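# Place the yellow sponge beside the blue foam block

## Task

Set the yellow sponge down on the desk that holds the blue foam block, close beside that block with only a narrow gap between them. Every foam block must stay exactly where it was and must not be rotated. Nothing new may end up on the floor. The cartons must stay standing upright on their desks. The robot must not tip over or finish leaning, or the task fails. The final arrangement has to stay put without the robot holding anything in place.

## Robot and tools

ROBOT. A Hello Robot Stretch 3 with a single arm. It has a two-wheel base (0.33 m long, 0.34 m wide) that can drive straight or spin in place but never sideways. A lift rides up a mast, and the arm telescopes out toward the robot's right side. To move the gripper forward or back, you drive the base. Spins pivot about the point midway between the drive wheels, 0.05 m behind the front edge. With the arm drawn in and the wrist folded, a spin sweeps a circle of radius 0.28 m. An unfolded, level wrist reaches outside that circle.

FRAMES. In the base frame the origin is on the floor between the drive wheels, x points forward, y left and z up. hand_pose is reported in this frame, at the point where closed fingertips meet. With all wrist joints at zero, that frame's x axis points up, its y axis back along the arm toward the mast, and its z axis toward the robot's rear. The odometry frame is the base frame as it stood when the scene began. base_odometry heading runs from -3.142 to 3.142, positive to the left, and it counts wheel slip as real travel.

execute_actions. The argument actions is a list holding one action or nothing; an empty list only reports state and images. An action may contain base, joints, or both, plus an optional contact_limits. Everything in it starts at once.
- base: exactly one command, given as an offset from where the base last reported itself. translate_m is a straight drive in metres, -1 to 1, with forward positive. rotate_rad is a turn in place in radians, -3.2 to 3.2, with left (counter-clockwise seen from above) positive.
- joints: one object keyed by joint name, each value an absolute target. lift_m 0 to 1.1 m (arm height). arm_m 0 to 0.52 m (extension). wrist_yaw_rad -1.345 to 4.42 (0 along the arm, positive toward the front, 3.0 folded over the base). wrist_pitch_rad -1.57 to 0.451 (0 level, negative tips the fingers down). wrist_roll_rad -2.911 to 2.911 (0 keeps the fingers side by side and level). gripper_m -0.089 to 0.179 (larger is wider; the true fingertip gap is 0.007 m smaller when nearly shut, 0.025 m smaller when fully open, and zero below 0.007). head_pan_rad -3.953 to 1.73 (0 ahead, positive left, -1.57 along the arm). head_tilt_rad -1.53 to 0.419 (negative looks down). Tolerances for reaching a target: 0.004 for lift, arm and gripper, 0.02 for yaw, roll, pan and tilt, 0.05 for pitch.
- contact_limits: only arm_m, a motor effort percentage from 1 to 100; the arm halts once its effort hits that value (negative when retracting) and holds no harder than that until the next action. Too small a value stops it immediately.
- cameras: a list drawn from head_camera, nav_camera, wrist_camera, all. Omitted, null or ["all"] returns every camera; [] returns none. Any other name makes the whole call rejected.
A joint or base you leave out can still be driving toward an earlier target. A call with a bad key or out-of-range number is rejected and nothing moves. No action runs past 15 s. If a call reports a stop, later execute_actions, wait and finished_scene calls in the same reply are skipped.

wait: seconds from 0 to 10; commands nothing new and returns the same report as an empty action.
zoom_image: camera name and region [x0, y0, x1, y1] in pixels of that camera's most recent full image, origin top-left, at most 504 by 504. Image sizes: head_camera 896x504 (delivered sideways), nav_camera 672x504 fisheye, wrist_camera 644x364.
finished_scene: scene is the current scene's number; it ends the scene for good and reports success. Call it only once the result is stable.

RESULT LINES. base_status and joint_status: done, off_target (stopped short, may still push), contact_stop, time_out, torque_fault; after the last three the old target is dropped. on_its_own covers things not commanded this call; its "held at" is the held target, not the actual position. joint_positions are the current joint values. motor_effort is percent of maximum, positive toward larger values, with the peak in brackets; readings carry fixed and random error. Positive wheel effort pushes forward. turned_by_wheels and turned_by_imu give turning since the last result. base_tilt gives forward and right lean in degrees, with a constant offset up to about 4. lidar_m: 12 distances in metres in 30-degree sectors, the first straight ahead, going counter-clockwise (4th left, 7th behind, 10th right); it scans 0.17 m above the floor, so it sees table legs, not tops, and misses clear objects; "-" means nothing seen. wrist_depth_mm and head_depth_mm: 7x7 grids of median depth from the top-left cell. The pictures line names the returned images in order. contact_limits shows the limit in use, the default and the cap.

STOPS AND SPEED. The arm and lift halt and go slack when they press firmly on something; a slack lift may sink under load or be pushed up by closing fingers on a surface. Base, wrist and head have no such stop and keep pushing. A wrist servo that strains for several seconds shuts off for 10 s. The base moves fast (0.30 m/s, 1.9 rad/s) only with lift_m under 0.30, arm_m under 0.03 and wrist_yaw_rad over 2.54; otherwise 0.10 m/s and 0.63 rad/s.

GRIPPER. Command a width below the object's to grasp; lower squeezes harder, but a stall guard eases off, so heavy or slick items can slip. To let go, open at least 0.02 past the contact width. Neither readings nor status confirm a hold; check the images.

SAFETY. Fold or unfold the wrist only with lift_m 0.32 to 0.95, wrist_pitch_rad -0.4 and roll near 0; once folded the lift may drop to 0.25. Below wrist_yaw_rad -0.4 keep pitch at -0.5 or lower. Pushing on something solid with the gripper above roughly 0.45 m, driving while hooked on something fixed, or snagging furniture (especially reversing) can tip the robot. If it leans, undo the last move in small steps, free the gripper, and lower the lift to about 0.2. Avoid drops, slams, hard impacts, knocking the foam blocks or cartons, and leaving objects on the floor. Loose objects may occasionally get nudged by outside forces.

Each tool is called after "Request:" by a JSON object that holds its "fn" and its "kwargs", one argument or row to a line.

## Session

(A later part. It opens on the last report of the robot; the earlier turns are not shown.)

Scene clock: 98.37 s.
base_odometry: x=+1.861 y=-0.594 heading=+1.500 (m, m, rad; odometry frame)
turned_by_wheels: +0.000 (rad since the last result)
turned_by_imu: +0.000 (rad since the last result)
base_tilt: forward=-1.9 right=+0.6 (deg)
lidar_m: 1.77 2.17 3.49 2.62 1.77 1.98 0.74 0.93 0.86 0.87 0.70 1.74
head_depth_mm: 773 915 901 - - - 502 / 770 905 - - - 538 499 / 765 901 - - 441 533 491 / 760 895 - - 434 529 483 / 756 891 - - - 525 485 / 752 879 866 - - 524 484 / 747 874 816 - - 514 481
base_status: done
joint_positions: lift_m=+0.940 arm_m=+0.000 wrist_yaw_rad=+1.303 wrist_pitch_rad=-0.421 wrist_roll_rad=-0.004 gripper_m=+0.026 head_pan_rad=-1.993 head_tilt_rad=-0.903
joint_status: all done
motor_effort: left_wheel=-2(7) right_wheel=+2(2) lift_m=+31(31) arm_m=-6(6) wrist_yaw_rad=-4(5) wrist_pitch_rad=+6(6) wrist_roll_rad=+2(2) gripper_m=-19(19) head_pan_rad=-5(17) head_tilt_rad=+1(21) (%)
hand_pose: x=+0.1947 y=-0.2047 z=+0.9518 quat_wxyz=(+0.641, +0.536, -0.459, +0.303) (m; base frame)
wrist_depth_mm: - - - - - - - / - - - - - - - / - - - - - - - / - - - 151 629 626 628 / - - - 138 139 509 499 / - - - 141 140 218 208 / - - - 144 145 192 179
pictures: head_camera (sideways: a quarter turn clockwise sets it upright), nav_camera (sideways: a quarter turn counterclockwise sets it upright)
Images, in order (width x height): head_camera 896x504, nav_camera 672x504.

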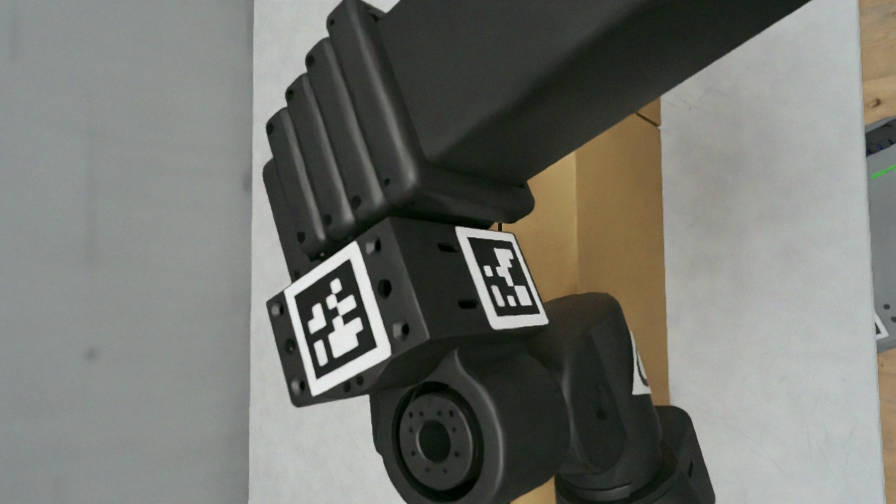

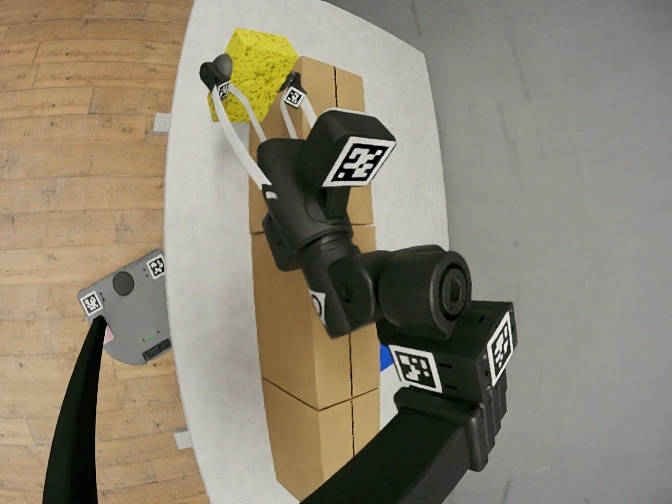

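Request:
{"fn": "execute_actions", "kwargs": {
  "actions": [
    {"joints":{"lift_m":1.0,"wrist_pitch_rad":-0.3}}
  ],
  "cameras": []
}}

Request:
{"fn": "execute_actions", "kwargs": {
  "actions": [
    {"base":{"rotate_rad":-0.36},"joints":{"lift_m":1.09,"wrist_yaw_rad":0,"arm_m":0.3,"head_pan_rad":-1.6}}
  ]
}}

Scene clock: 100.07 s.
base_odometry: x=+1.861 y=-0.594 heading=+1.500 (m, m, rad; odometry frame)
turned_by_wheels: +0.000 (rad since the last result)
turned_by_imu: +0.000 (rad since the last result)
base_tilt: forward=-1.8 right=+0.5 (deg)
lidar_m: 1.77 2.17 3.48 2.62 1.77 1.98 0.74 0.93 0.86 0.87 0.70 1.74
head_depth_mm: 741 - - - 449 546 503 / 737 - - 470 445 540 500 / 733 - - 481 441 534 491 / 729 - - 477 436 528 484 / - - - 476 431 525 485 / 709 - - - 447 524 484 / 746 834 - - - 522 481
base_status: not commanded
joint_positions: lift_m=+1.000 arm_m=+0.000 wrist_yaw_rad=+1.303 wrist_pitch_rad=-0.323 wrist_roll_rad=-0.004 gripper_m=+0.026 head_pan_rad=-1.993 head_tilt_rad=-0.903
joint_status: all done
motor_effort: left_wheel=-2(2) right_wheel=+2(1) lift_m=+31(32) arm_m=-5(7) wrist_yaw_rad=-3(2) wrist_pitch_rad=+6(7) wrist_roll_rad=+2(2) gripper_m=-20(19) head_pan_rad=-4(5) head_tilt_rad=+1(1) (%)
hand_pose: x=+0.2056 y=-0.2077 z=+1.0343 quat_wxyz=(+0.625, +0.513, -0.484, +0.334) (m; base frame)
wrist_depth_mm: - - - - - - - / - - - - - - - / - - - - - - - / - - - 151 - - - / - - - 138 138 - 909 / - - - 141 140 557 547 / - - - 144 146 282 461
pictures: none
No camera images: the call's "cameras" was empty. Leave "cameras" out to get every camera's image.

Scene clock: 103.50 s.
base_odometry: x=+1.861 y=-0.594 heading=+1.140 (m, m, rad; odometry frame)
turned_by_wheels: -0.360 (rad since the last result)
turned_by_imu: -0.358 (rad since the last result)
base_tilt: forward=-1.9 right=+0.5 (deg)
lidar_m: 1.74 1.83 2.17 3.46 1.88 1.74 1.98 0.74 0.89 0.86 0.90 0.70
head_depth_mm: 767 900 856 489 438 537 496 / 762 899 850 485 436 535 492 / 759 890 842 483 434 531 487 / 756 886 836 479 430 528 485 / 755 887 830 476 428 526 485 / 751 882 827 473 426 522 484 / 751 877 819 470 424 522 482
base_status: done
joint_positions: lift_m=+1.090 arm_m=+0.300 wrist_yaw_rad=+0.002 wrist_pitch_rad=-0.322 wrist_roll_rad=-0.004 gripper_m=+0.026 head_pan_rad=-1.607 head_tilt_rad=-0.902
joint_status: all done
motor_effort: left_wheel=+2(6) right_wheel=-2(5) lift_m=+31(31) arm_m=+7(7) wrist_yaw_rad=-2(4) wrist_pitch_rad=+6(6) wrist_roll_rad=+2(2) gripper_m=-20(20) head_pan_rad=+4(34) head_tilt_rad=+0(1) (%)
hand_pose: x=-0.0210 y=-0.6800 z=+1.1244 quat_wxyz=(+0.700, +0.115, -0.696, -0.113) (m; base frame)
wrist_depth_mm: 289 286 284 280 279 276 271 / 309 307 303 301 296 295 291 / 331 327 324 325 316 315 313 / 362 358 348 151 335 343 331 / 393 389 374 138 138 365 363 / 434 430 419 141 141 407 392 / 473 476 474 144 145 442 431
pictures: head_camera (sideways: a quarter turn clockwise sets it upright), nav_camera (sideways: a quarter turn counterclockwise sets it upright), wrist_camera
Images, in order (width x height): head_camera 896x504, nav_camera 672x504, wrist_camera 644x364.

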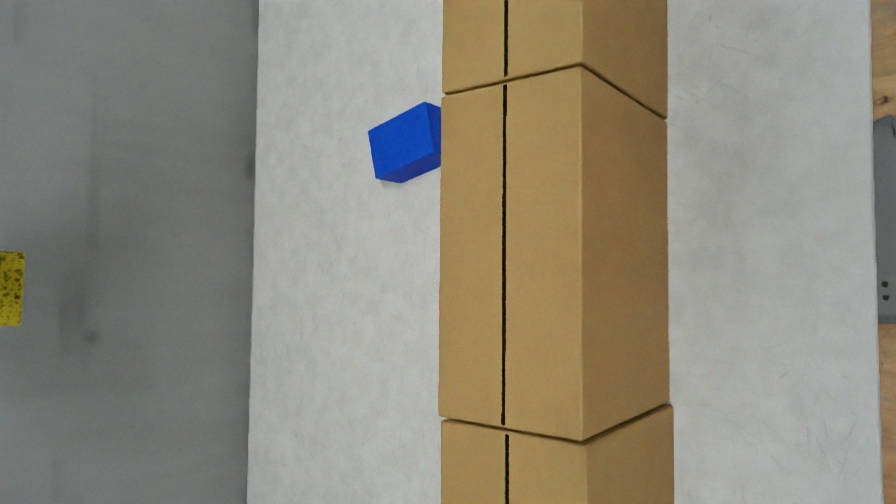

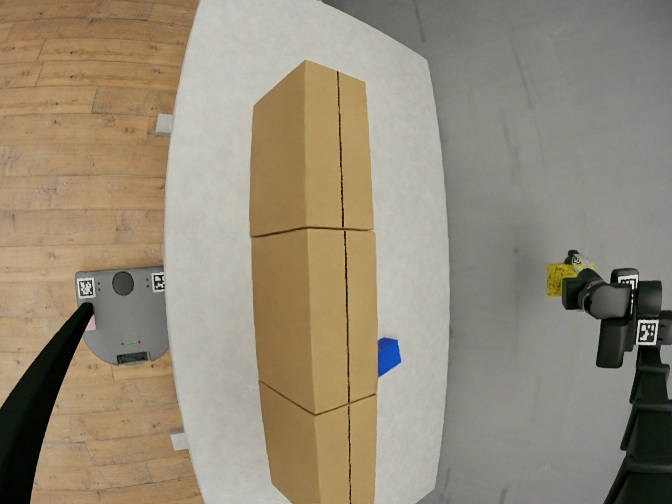

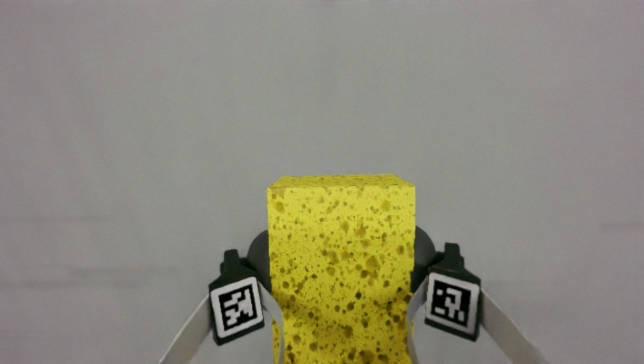

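Request:
{"fn": "execute_actions", "kwargs": {
  "actions": [
    {"joints":{"wrist_pitch_rad":-1.55,"wrist_roll_rad":1.57,"arm_m":0.38,"head_tilt_rad":-0.7}}
  ]
}}

Scene clock: 105.60 s.
base_odometry: x=+1.861 y=-0.594 heading=+1.140 (m, m, rad; odometry frame)
turned_by_wheels: +0.000 (rad since the last result)
turned_by_imu: +0.000 (rad since the last result)
base_tilt: forward=-1.7 right=+0.6 (deg)
lidar_m: 1.74 1.83 2.16 3.48 1.88 1.74 1.98 0.74 0.88 0.86 0.90 0.70
head_depth_mm: 723 818 946 883 485 417 495 / 720 818 943 877 484 415 493 / 739 828 943 868 480 413 491 / - 832 892 848 477 411 487 / 698 836 872 827 474 408 481 / 706 802 923 847 474 407 477 / 704 799 914 843 686 401 475
base_status: not commanded
joint_positions: lift_m=+1.090 arm_m=+0.380 wrist_yaw_rad=+0.002 wrist_pitch_rad=-1.541 wrist_roll_rad=+1.564 gripper_m=+0.026 head_pan_rad=-1.607 head_tilt_rad=-0.705
joint_status: all done
motor_effort: left_wheel=+2(2) right_wheel=-1(2) lift_m=+31(31) arm_m=+7(8) wrist_yaw_rad=-2(2) wrist_pitch_rad=-3(5) wrist_roll_rad=+3(4) gripper_m=-19(19) head_pan_rad=+4(4) head_tilt_rad=+2(18) (%)
hand_pose: x=-0.0216 y=-0.5077 z=+0.9715 quat_wxyz=(+0.003, +0.003, -0.717, -0.697) (m; base frame)
wrist_depth_mm: 404 395 384 346 375 344 218 / 403 400 396 394 383 336 217 / 407 414 408 405 397 333 219 / 413 420 410 151 398 334 222 / 407 435 426 138 138 333 226 / 410 435 436 141 140 308 233 / 409 454 443 144 145 313 236
pictures: head_camera (sideways: a quarter turn clockwise sets it upright), nav_camera (sideways: a quarter turn counterclockwise sets it upright), wrist_camera
Images, in order (width x height): head_camera 896x504, nav_camera 672x504, wrist_camera 644x364.

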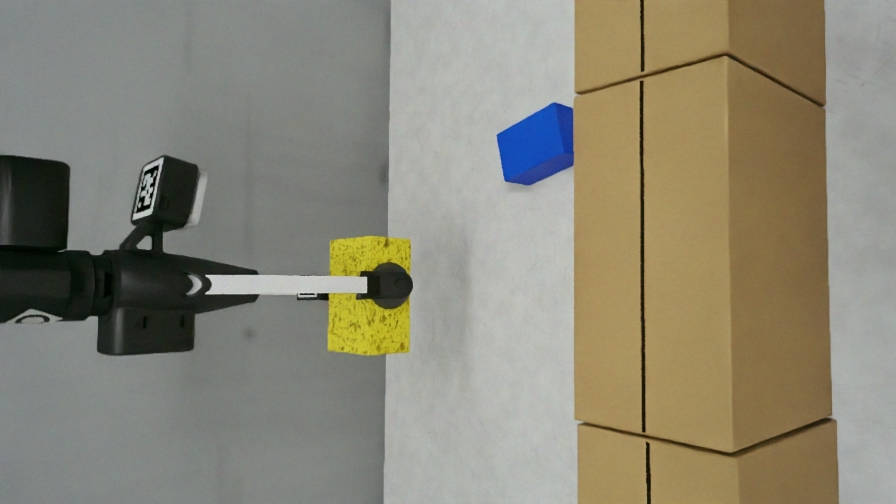

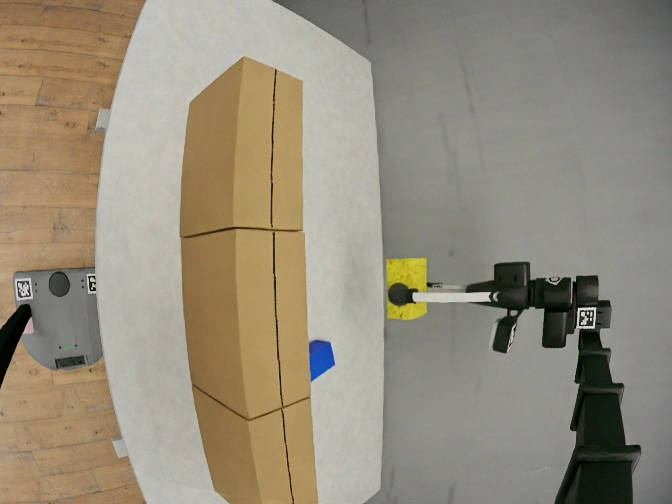

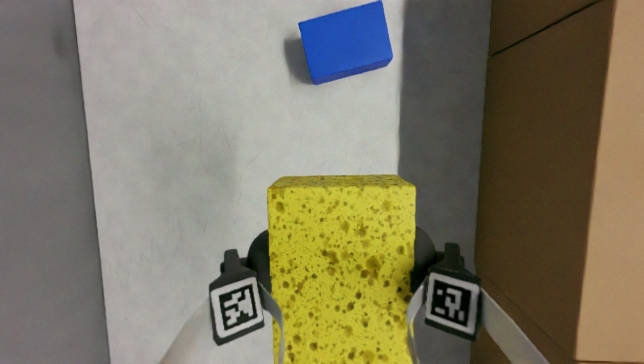

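Request:
{"fn": "execute_actions", "kwargs": {
  "actions": [
    {"base":{"translate_m":-0.03},"joints":{"wrist_roll_rad":1.32,"lift_m":0.92,"head_tilt_rad":-0.85}}
  ],
  "cameras": ["head_camera","wrist_camera"]
}}

Scene clock: 108.30 s.
base_odometry: x=+1.848 y=-0.621 heading=+1.140 (m, m, rad; odometry frame)
turned_by_wheels: +0.000 (rad since the last result)
turned_by_imu: +0.000 (rad since the last result)
base_tilt: forward=-1.8 right=+0.7 (deg)
lidar_m: 1.76 1.87 2.18 3.42 1.86 1.71 1.95 0.71 0.88 0.86 0.90 0.73
head_depth_mm: 747 848 - - 429 530 493 / 728 - - 736 436 520 492 / 715 902 888 709 434 520 489 / 699 - 884 726 431 515 486 / 721 834 874 648 428 509 486 / 734 850 894 736 426 505 483 / 731 845 884 733 425 492 481
base_status: done
joint_positions: lift_m=+0.920 arm_m=+0.380 wrist_yaw_rad=+0.002 wrist_pitch_rad=-1.542 wrist_roll_rad=+1.326 gripper_m=+0.026 head_pan_rad=-1.607 head_tilt_rad=-0.839
joint_status: all done
motor_effort: left_wheel=+2(2) right_wheel=-2(5) lift_m=+18(27) arm_m=+7(7) wrist_yaw_rad=+0(3) wrist_pitch_rad=-3(3) wrist_roll_rad=-3(3) gripper_m=-20(20) head_pan_rad=+4(4) head_tilt_rad=-5(18) (%)
hand_pose: x=-0.0216 y=-0.5075 z=+0.8022 quat_wxyz=(+0.088, +0.086, -0.711, -0.692) (m; base frame)
wrist_depth_mm: 233 234 230 226 182 218 218 / 241 235 234 231 194 225 222 / 246 242 241 236 232 230 226 / 252 247 244 150 236 235 231 / 255 254 250 138 138 239 224 / 264 258 258 141 140 244 214 / 268 266 261 144 145 248 206
pictures: head_camera (sideways: a quarter turn clockwise sets it upright), wrist_camera
Images, in order (width x height): head_camera 896x504, wrist_camera 644x364.

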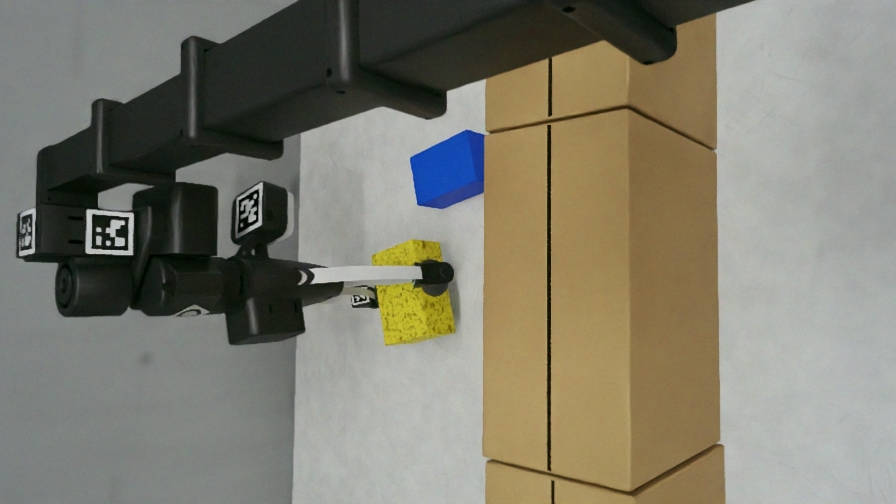

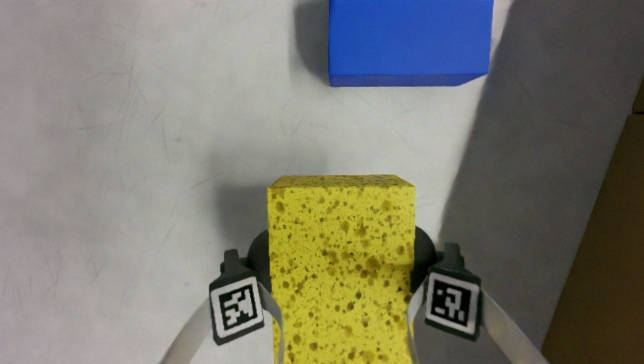

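Request:
{"fn": "execute_actions", "kwargs": {
  "actions": [
    {"base":{"translate_m":-0.047},"joints":{"arm_m":0.358,"wrist_pitch_rad":-1.565,"lift_m":0.875}}
  ],
  "cameras": ["head_camera","wrist_camera"]
}}

Scene clock: 111.60 s.
base_odometry: x=+1.829 y=-0.664 heading=+1.140 (m, m, rad; odometry frame)
turned_by_wheels: +0.000 (rad since the last result)
turned_by_imu: +0.000 (rad since the last result)
base_tilt: forward=-1.9 right=+0.5 (deg)
lidar_m: 1.82 1.92 2.64 3.42 1.84 1.67 1.90 0.67 0.88 0.86 0.90 0.77
head_depth_mm: 745 864 933 - - - 485 / 741 845 - - 427 515 492 / 737 - 860 735 434 509 489 / 724 - - 704 431 508 487 / 732 849 897 678 428 503 485 / 731 849 893 736 427 498 483 / 729 844 887 731 424 495 481
base_status: done
joint_positions: lift_m=+0.875 arm_m=+0.358 wrist_yaw_rad=+0.002 wrist_pitch_rad=-1.557 wrist_roll_rad=+1.326 gripper_m=+0.026 head_pan_rad=-1.607 head_tilt_rad=-0.839
joint_status: all done
motor_effort: left_wheel=+1(3) right_wheel=-1(4) lift_m=+17(20) arm_m=-6(6) wrist_yaw_rad=-2(4) wrist_pitch_rad=-3(3) wrist_roll_rad=-3(3) gripper_m=-19(19) head_pan_rad=+4(4) head_tilt_rad=-5(5) (%)
hand_pose: x=-0.0216 y=-0.4825 z=+0.7575 quat_wxyz=(+0.088, +0.086, -0.706, -0.697) (m; base frame)
wrist_depth_mm: 189 187 185 142 141 180 179 / 194 190 189 144 143 183 182 / 197 195 192 147 146 188 185 / 204 199 197 150 193 192 190 / 207 205 202 138 138 197 193 / 212 210 207 141 140 200 187 / 216 215 213 144 145 205 179
pictures: head_camera (sideways: a quarter turn clockwise sets it upright), wrist_camera
Images, in order (width x height): head_camera 896x504, wrist_camera 644x364.

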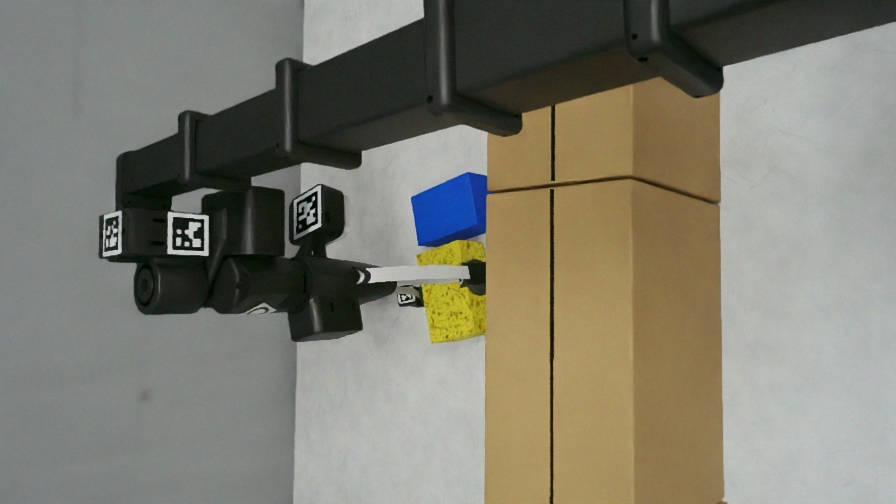

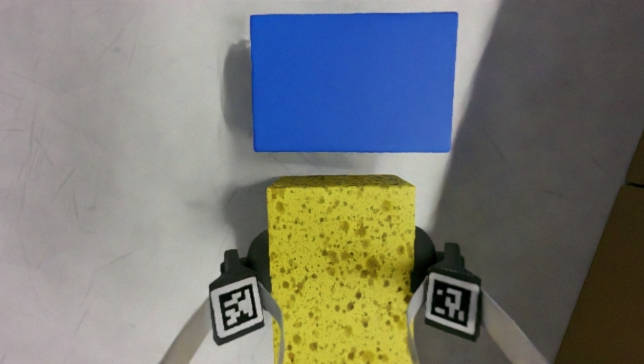

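Request:
{"fn": "execute_actions", "kwargs": {
  "actions": [
    {"base":{"translate_m":-0.004},"joints":{"lift_m":0.863}}
  ],
  "cameras": ["wrist_camera"]
}}

Request:
{"fn": "execute_actions", "kwargs": {
  "actions": [
    {"joints":{"gripper_m":0.1}}
  ],
  "cameras": ["wrist_camera"]
}}

Request:
{"fn": "execute_actions", "kwargs": {
  "actions": [
    {"joints":{"lift_m":0.95}}
  ],
  "cameras": ["wrist_camera","head_camera"]
}}

Scene clock: 112.83 s.
base_odometry: x=+1.827 y=-0.668 heading=+1.141 (m, m, rad; odometry frame)
turned_by_wheels: +0.000 (rad since the last result)
turned_by_imu: +0.000 (rad since the last result)
base_tilt: forward=-1.7 right=+0.4 (deg)
lidar_m: 1.82 1.92 2.65 3.41 1.83 1.68 1.90 0.67 0.88 0.86 0.90 0.77
head_depth_mm: 746 869 930 - - - 486 / 740 844 - - 426 514 493 / 737 - 876 732 434 511 489 / 737 - - 697 431 507 487 / 736 847 910 702 428 504 485 / 730 847 892 737 425 498 483 / 730 843 886 733 424 493 481
base_status: done
joint_positions: lift_m=+0.863 arm_m=+0.358 wrist_yaw_rad=+0.002 wrist_pitch_rad=-1.557 wrist_roll_rad=+1.326 gripper_m=+0.026 head_pan_rad=-1.607 head_tilt_rad=-0.839
joint_status: all done
motor_effort: left_wheel=+2(3) right_wheel=-1(4) lift_m=+17(17) arm_m=-6(6) wrist_yaw_rad=-3(2) wrist_pitch_rad=-3(3) wrist_roll_rad=-3(3) gripper_m=-20(19) head_pan_rad=+4(4) head_tilt_rad=-5(5) (%)
hand_pose: x=-0.0216 y=-0.4825 z=+0.7455 quat_wxyz=(+0.088, +0.086, -0.706, -0.697) (m; base frame)
wrist_depth_mm: 177 176 172 130 129 169 168 / 181 179 176 132 131 173 171 / 185 184 181 136 134 176 174 / 189 188 185 138 147 180 178 / 193 191 189 137 138 184 181 / 199 196 194 141 140 188 185 / 203 200 199 144 145 193 180
pictures: wrist_camera
Images, in order (width x height): wrist_camera 644x364.

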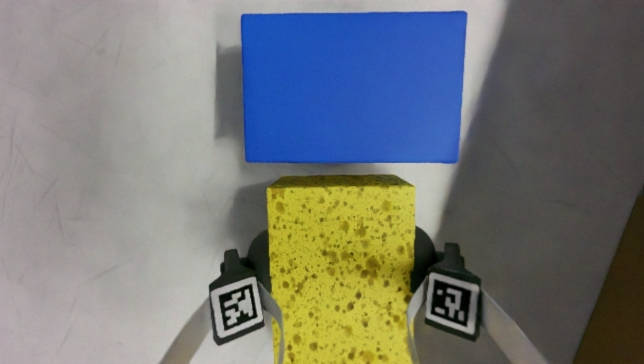

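Scene clock: 114.07 s.
base_odometry: x=+1.827 y=-0.668 heading=+1.141 (m, m, rad; odometry frame)
turned_by_wheels: +0.000 (rad since the last result)
turned_by_imu: +0.000 (rad since the last result)
base_tilt: forward=-1.9 right=+0.7 (deg)
lidar_m: 1.82 1.92 2.64 3.40 1.83 1.67 1.90 0.67 0.88 0.86 0.90 0.77
head_depth_mm: 747 868 938 - - - 485 / 741 842 - - 426 514 491 / 739 - 874 735 435 510 489 / 740 - - 687 431 507 486 / 734 849 913 689 428 503 486 / 731 844 891 738 426 499 483 / 729 844 887 729 424 494 481
base_status: not commanded
joint_positions: lift_m=+0.863 arm_m=+0.358 wrist_yaw_rad=+0.002 wrist_pitch_rad=-1.557 wrist_roll_rad=+1.326 gripper_m=+0.100 head_pan_rad=-1.607 head_tilt_rad=-0.839
joint_status: all done
motor_effort: left_wheel=+2(2) right_wheel=-1(1) lift_m=+18(18) arm_m=-6(6) wrist_yaw_rad=-2(2) wrist_pitch_rad=-3(3) wrist_roll_rad=-3(3) gripper_m=-1(97) head_pan_rad=+4(4) head_tilt_rad=-5(4) (%)
hand_pose: x=-0.0216 y=-0.4825 z=+0.7455 quat_wxyz=(+0.088, +0.086, -0.706, -0.697) (m; base frame)
wrist_depth_mm: 177 175 173 130 129 169 168 / 181 179 176 132 132 173 171 / 185 184 181 136 134 176 175 / 189 187 186 139 180 180 178 / 193 192 189 142 164 183 182 / 198 195 193 144 146 187 185 / 203 201 200 148 193 195 177
pictures: wrist_camera
Images, in order (width x height): wrist_camera 644x364.

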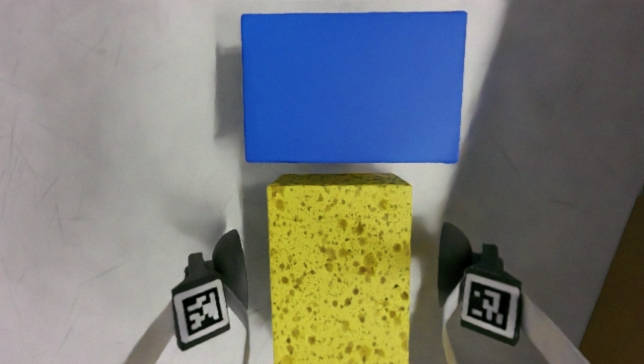

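Scene clock: 115.70 s.
base_odometry: x=+1.827 y=-0.668 heading=+1.141 (m, m, rad; odometry frame)
turned_by_wheels: +0.000 (rad since the last result)
turned_by_imu: +0.000 (rad since the last result)
base_tilt: forward=-1.8 right=+0.5 (deg)
lidar_m: 1.82 1.92 2.65 3.41 1.83 1.67 1.90 0.67 0.88 0.86 0.90 0.77
head_depth_mm: 745 - - 742 440 519 495 / 714 - 920 756 436 513 492 / - 876 911 734 433 510 490 / - - 910 691 431 508 487 / 732 831 899 704 428 504 486 / 731 845 893 736 426 498 483 / 730 844 884 733 423 494 481
base_status: not commanded
joint_positions: lift_m=+0.950 arm_m=+0.358 wrist_yaw_rad=+0.002 wrist_pitch_rad=-1.557 wrist_roll_rad=+1.326 gripper_m=+0.100 head_pan_rad=-1.607 head_tilt_rad=-0.839
joint_status: all done
motor_effort: left_wheel=+1(2) right_wheel=-1(1) lift_m=+31(33) arm_m=-7(6) wrist_yaw_rad=-1(1) wrist_pitch_rad=-2(3) wrist_roll_rad=-3(3) gripper_m=+0(1) head_pan_rad=+4(4) head_tilt_rad=-5(5) (%)
hand_pose: x=-0.0216 y=-0.4824 z=+0.8319 quat_wxyz=(+0.088, +0.086, -0.706, -0.697) (m; base frame)
wrist_depth_mm: 261 259 256 253 249 248 240 / 267 263 261 217 254 253 226 / 275 270 267 220 257 260 215 / 279 278 275 227 267 266 205 / 285 283 279 231 271 269 196 / 292 287 286 236 280 237 188 / 300 296 292 286 286 263 177
pictures: head_camera (sideways: a quarter turn clockwise sets it upright), wrist_camera
Images, in order (width x height): head_camera 896x504, wrist_camera 644x364.

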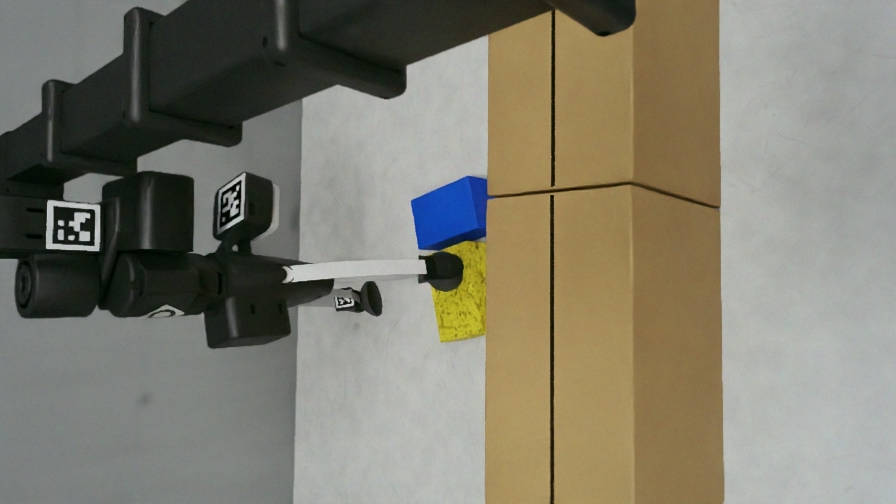

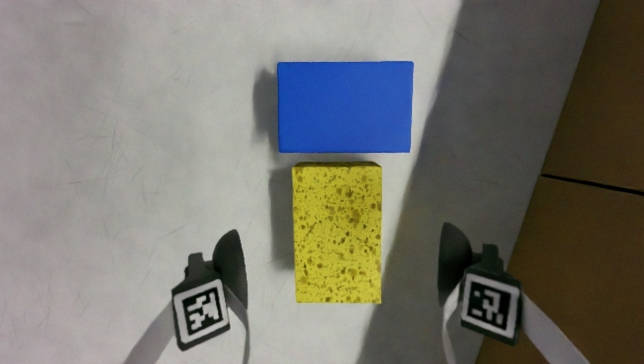

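Request:
{"fn": "finished_scene", "kwargs": {
  "scene": 1
}}

The scene is finished: the task was done.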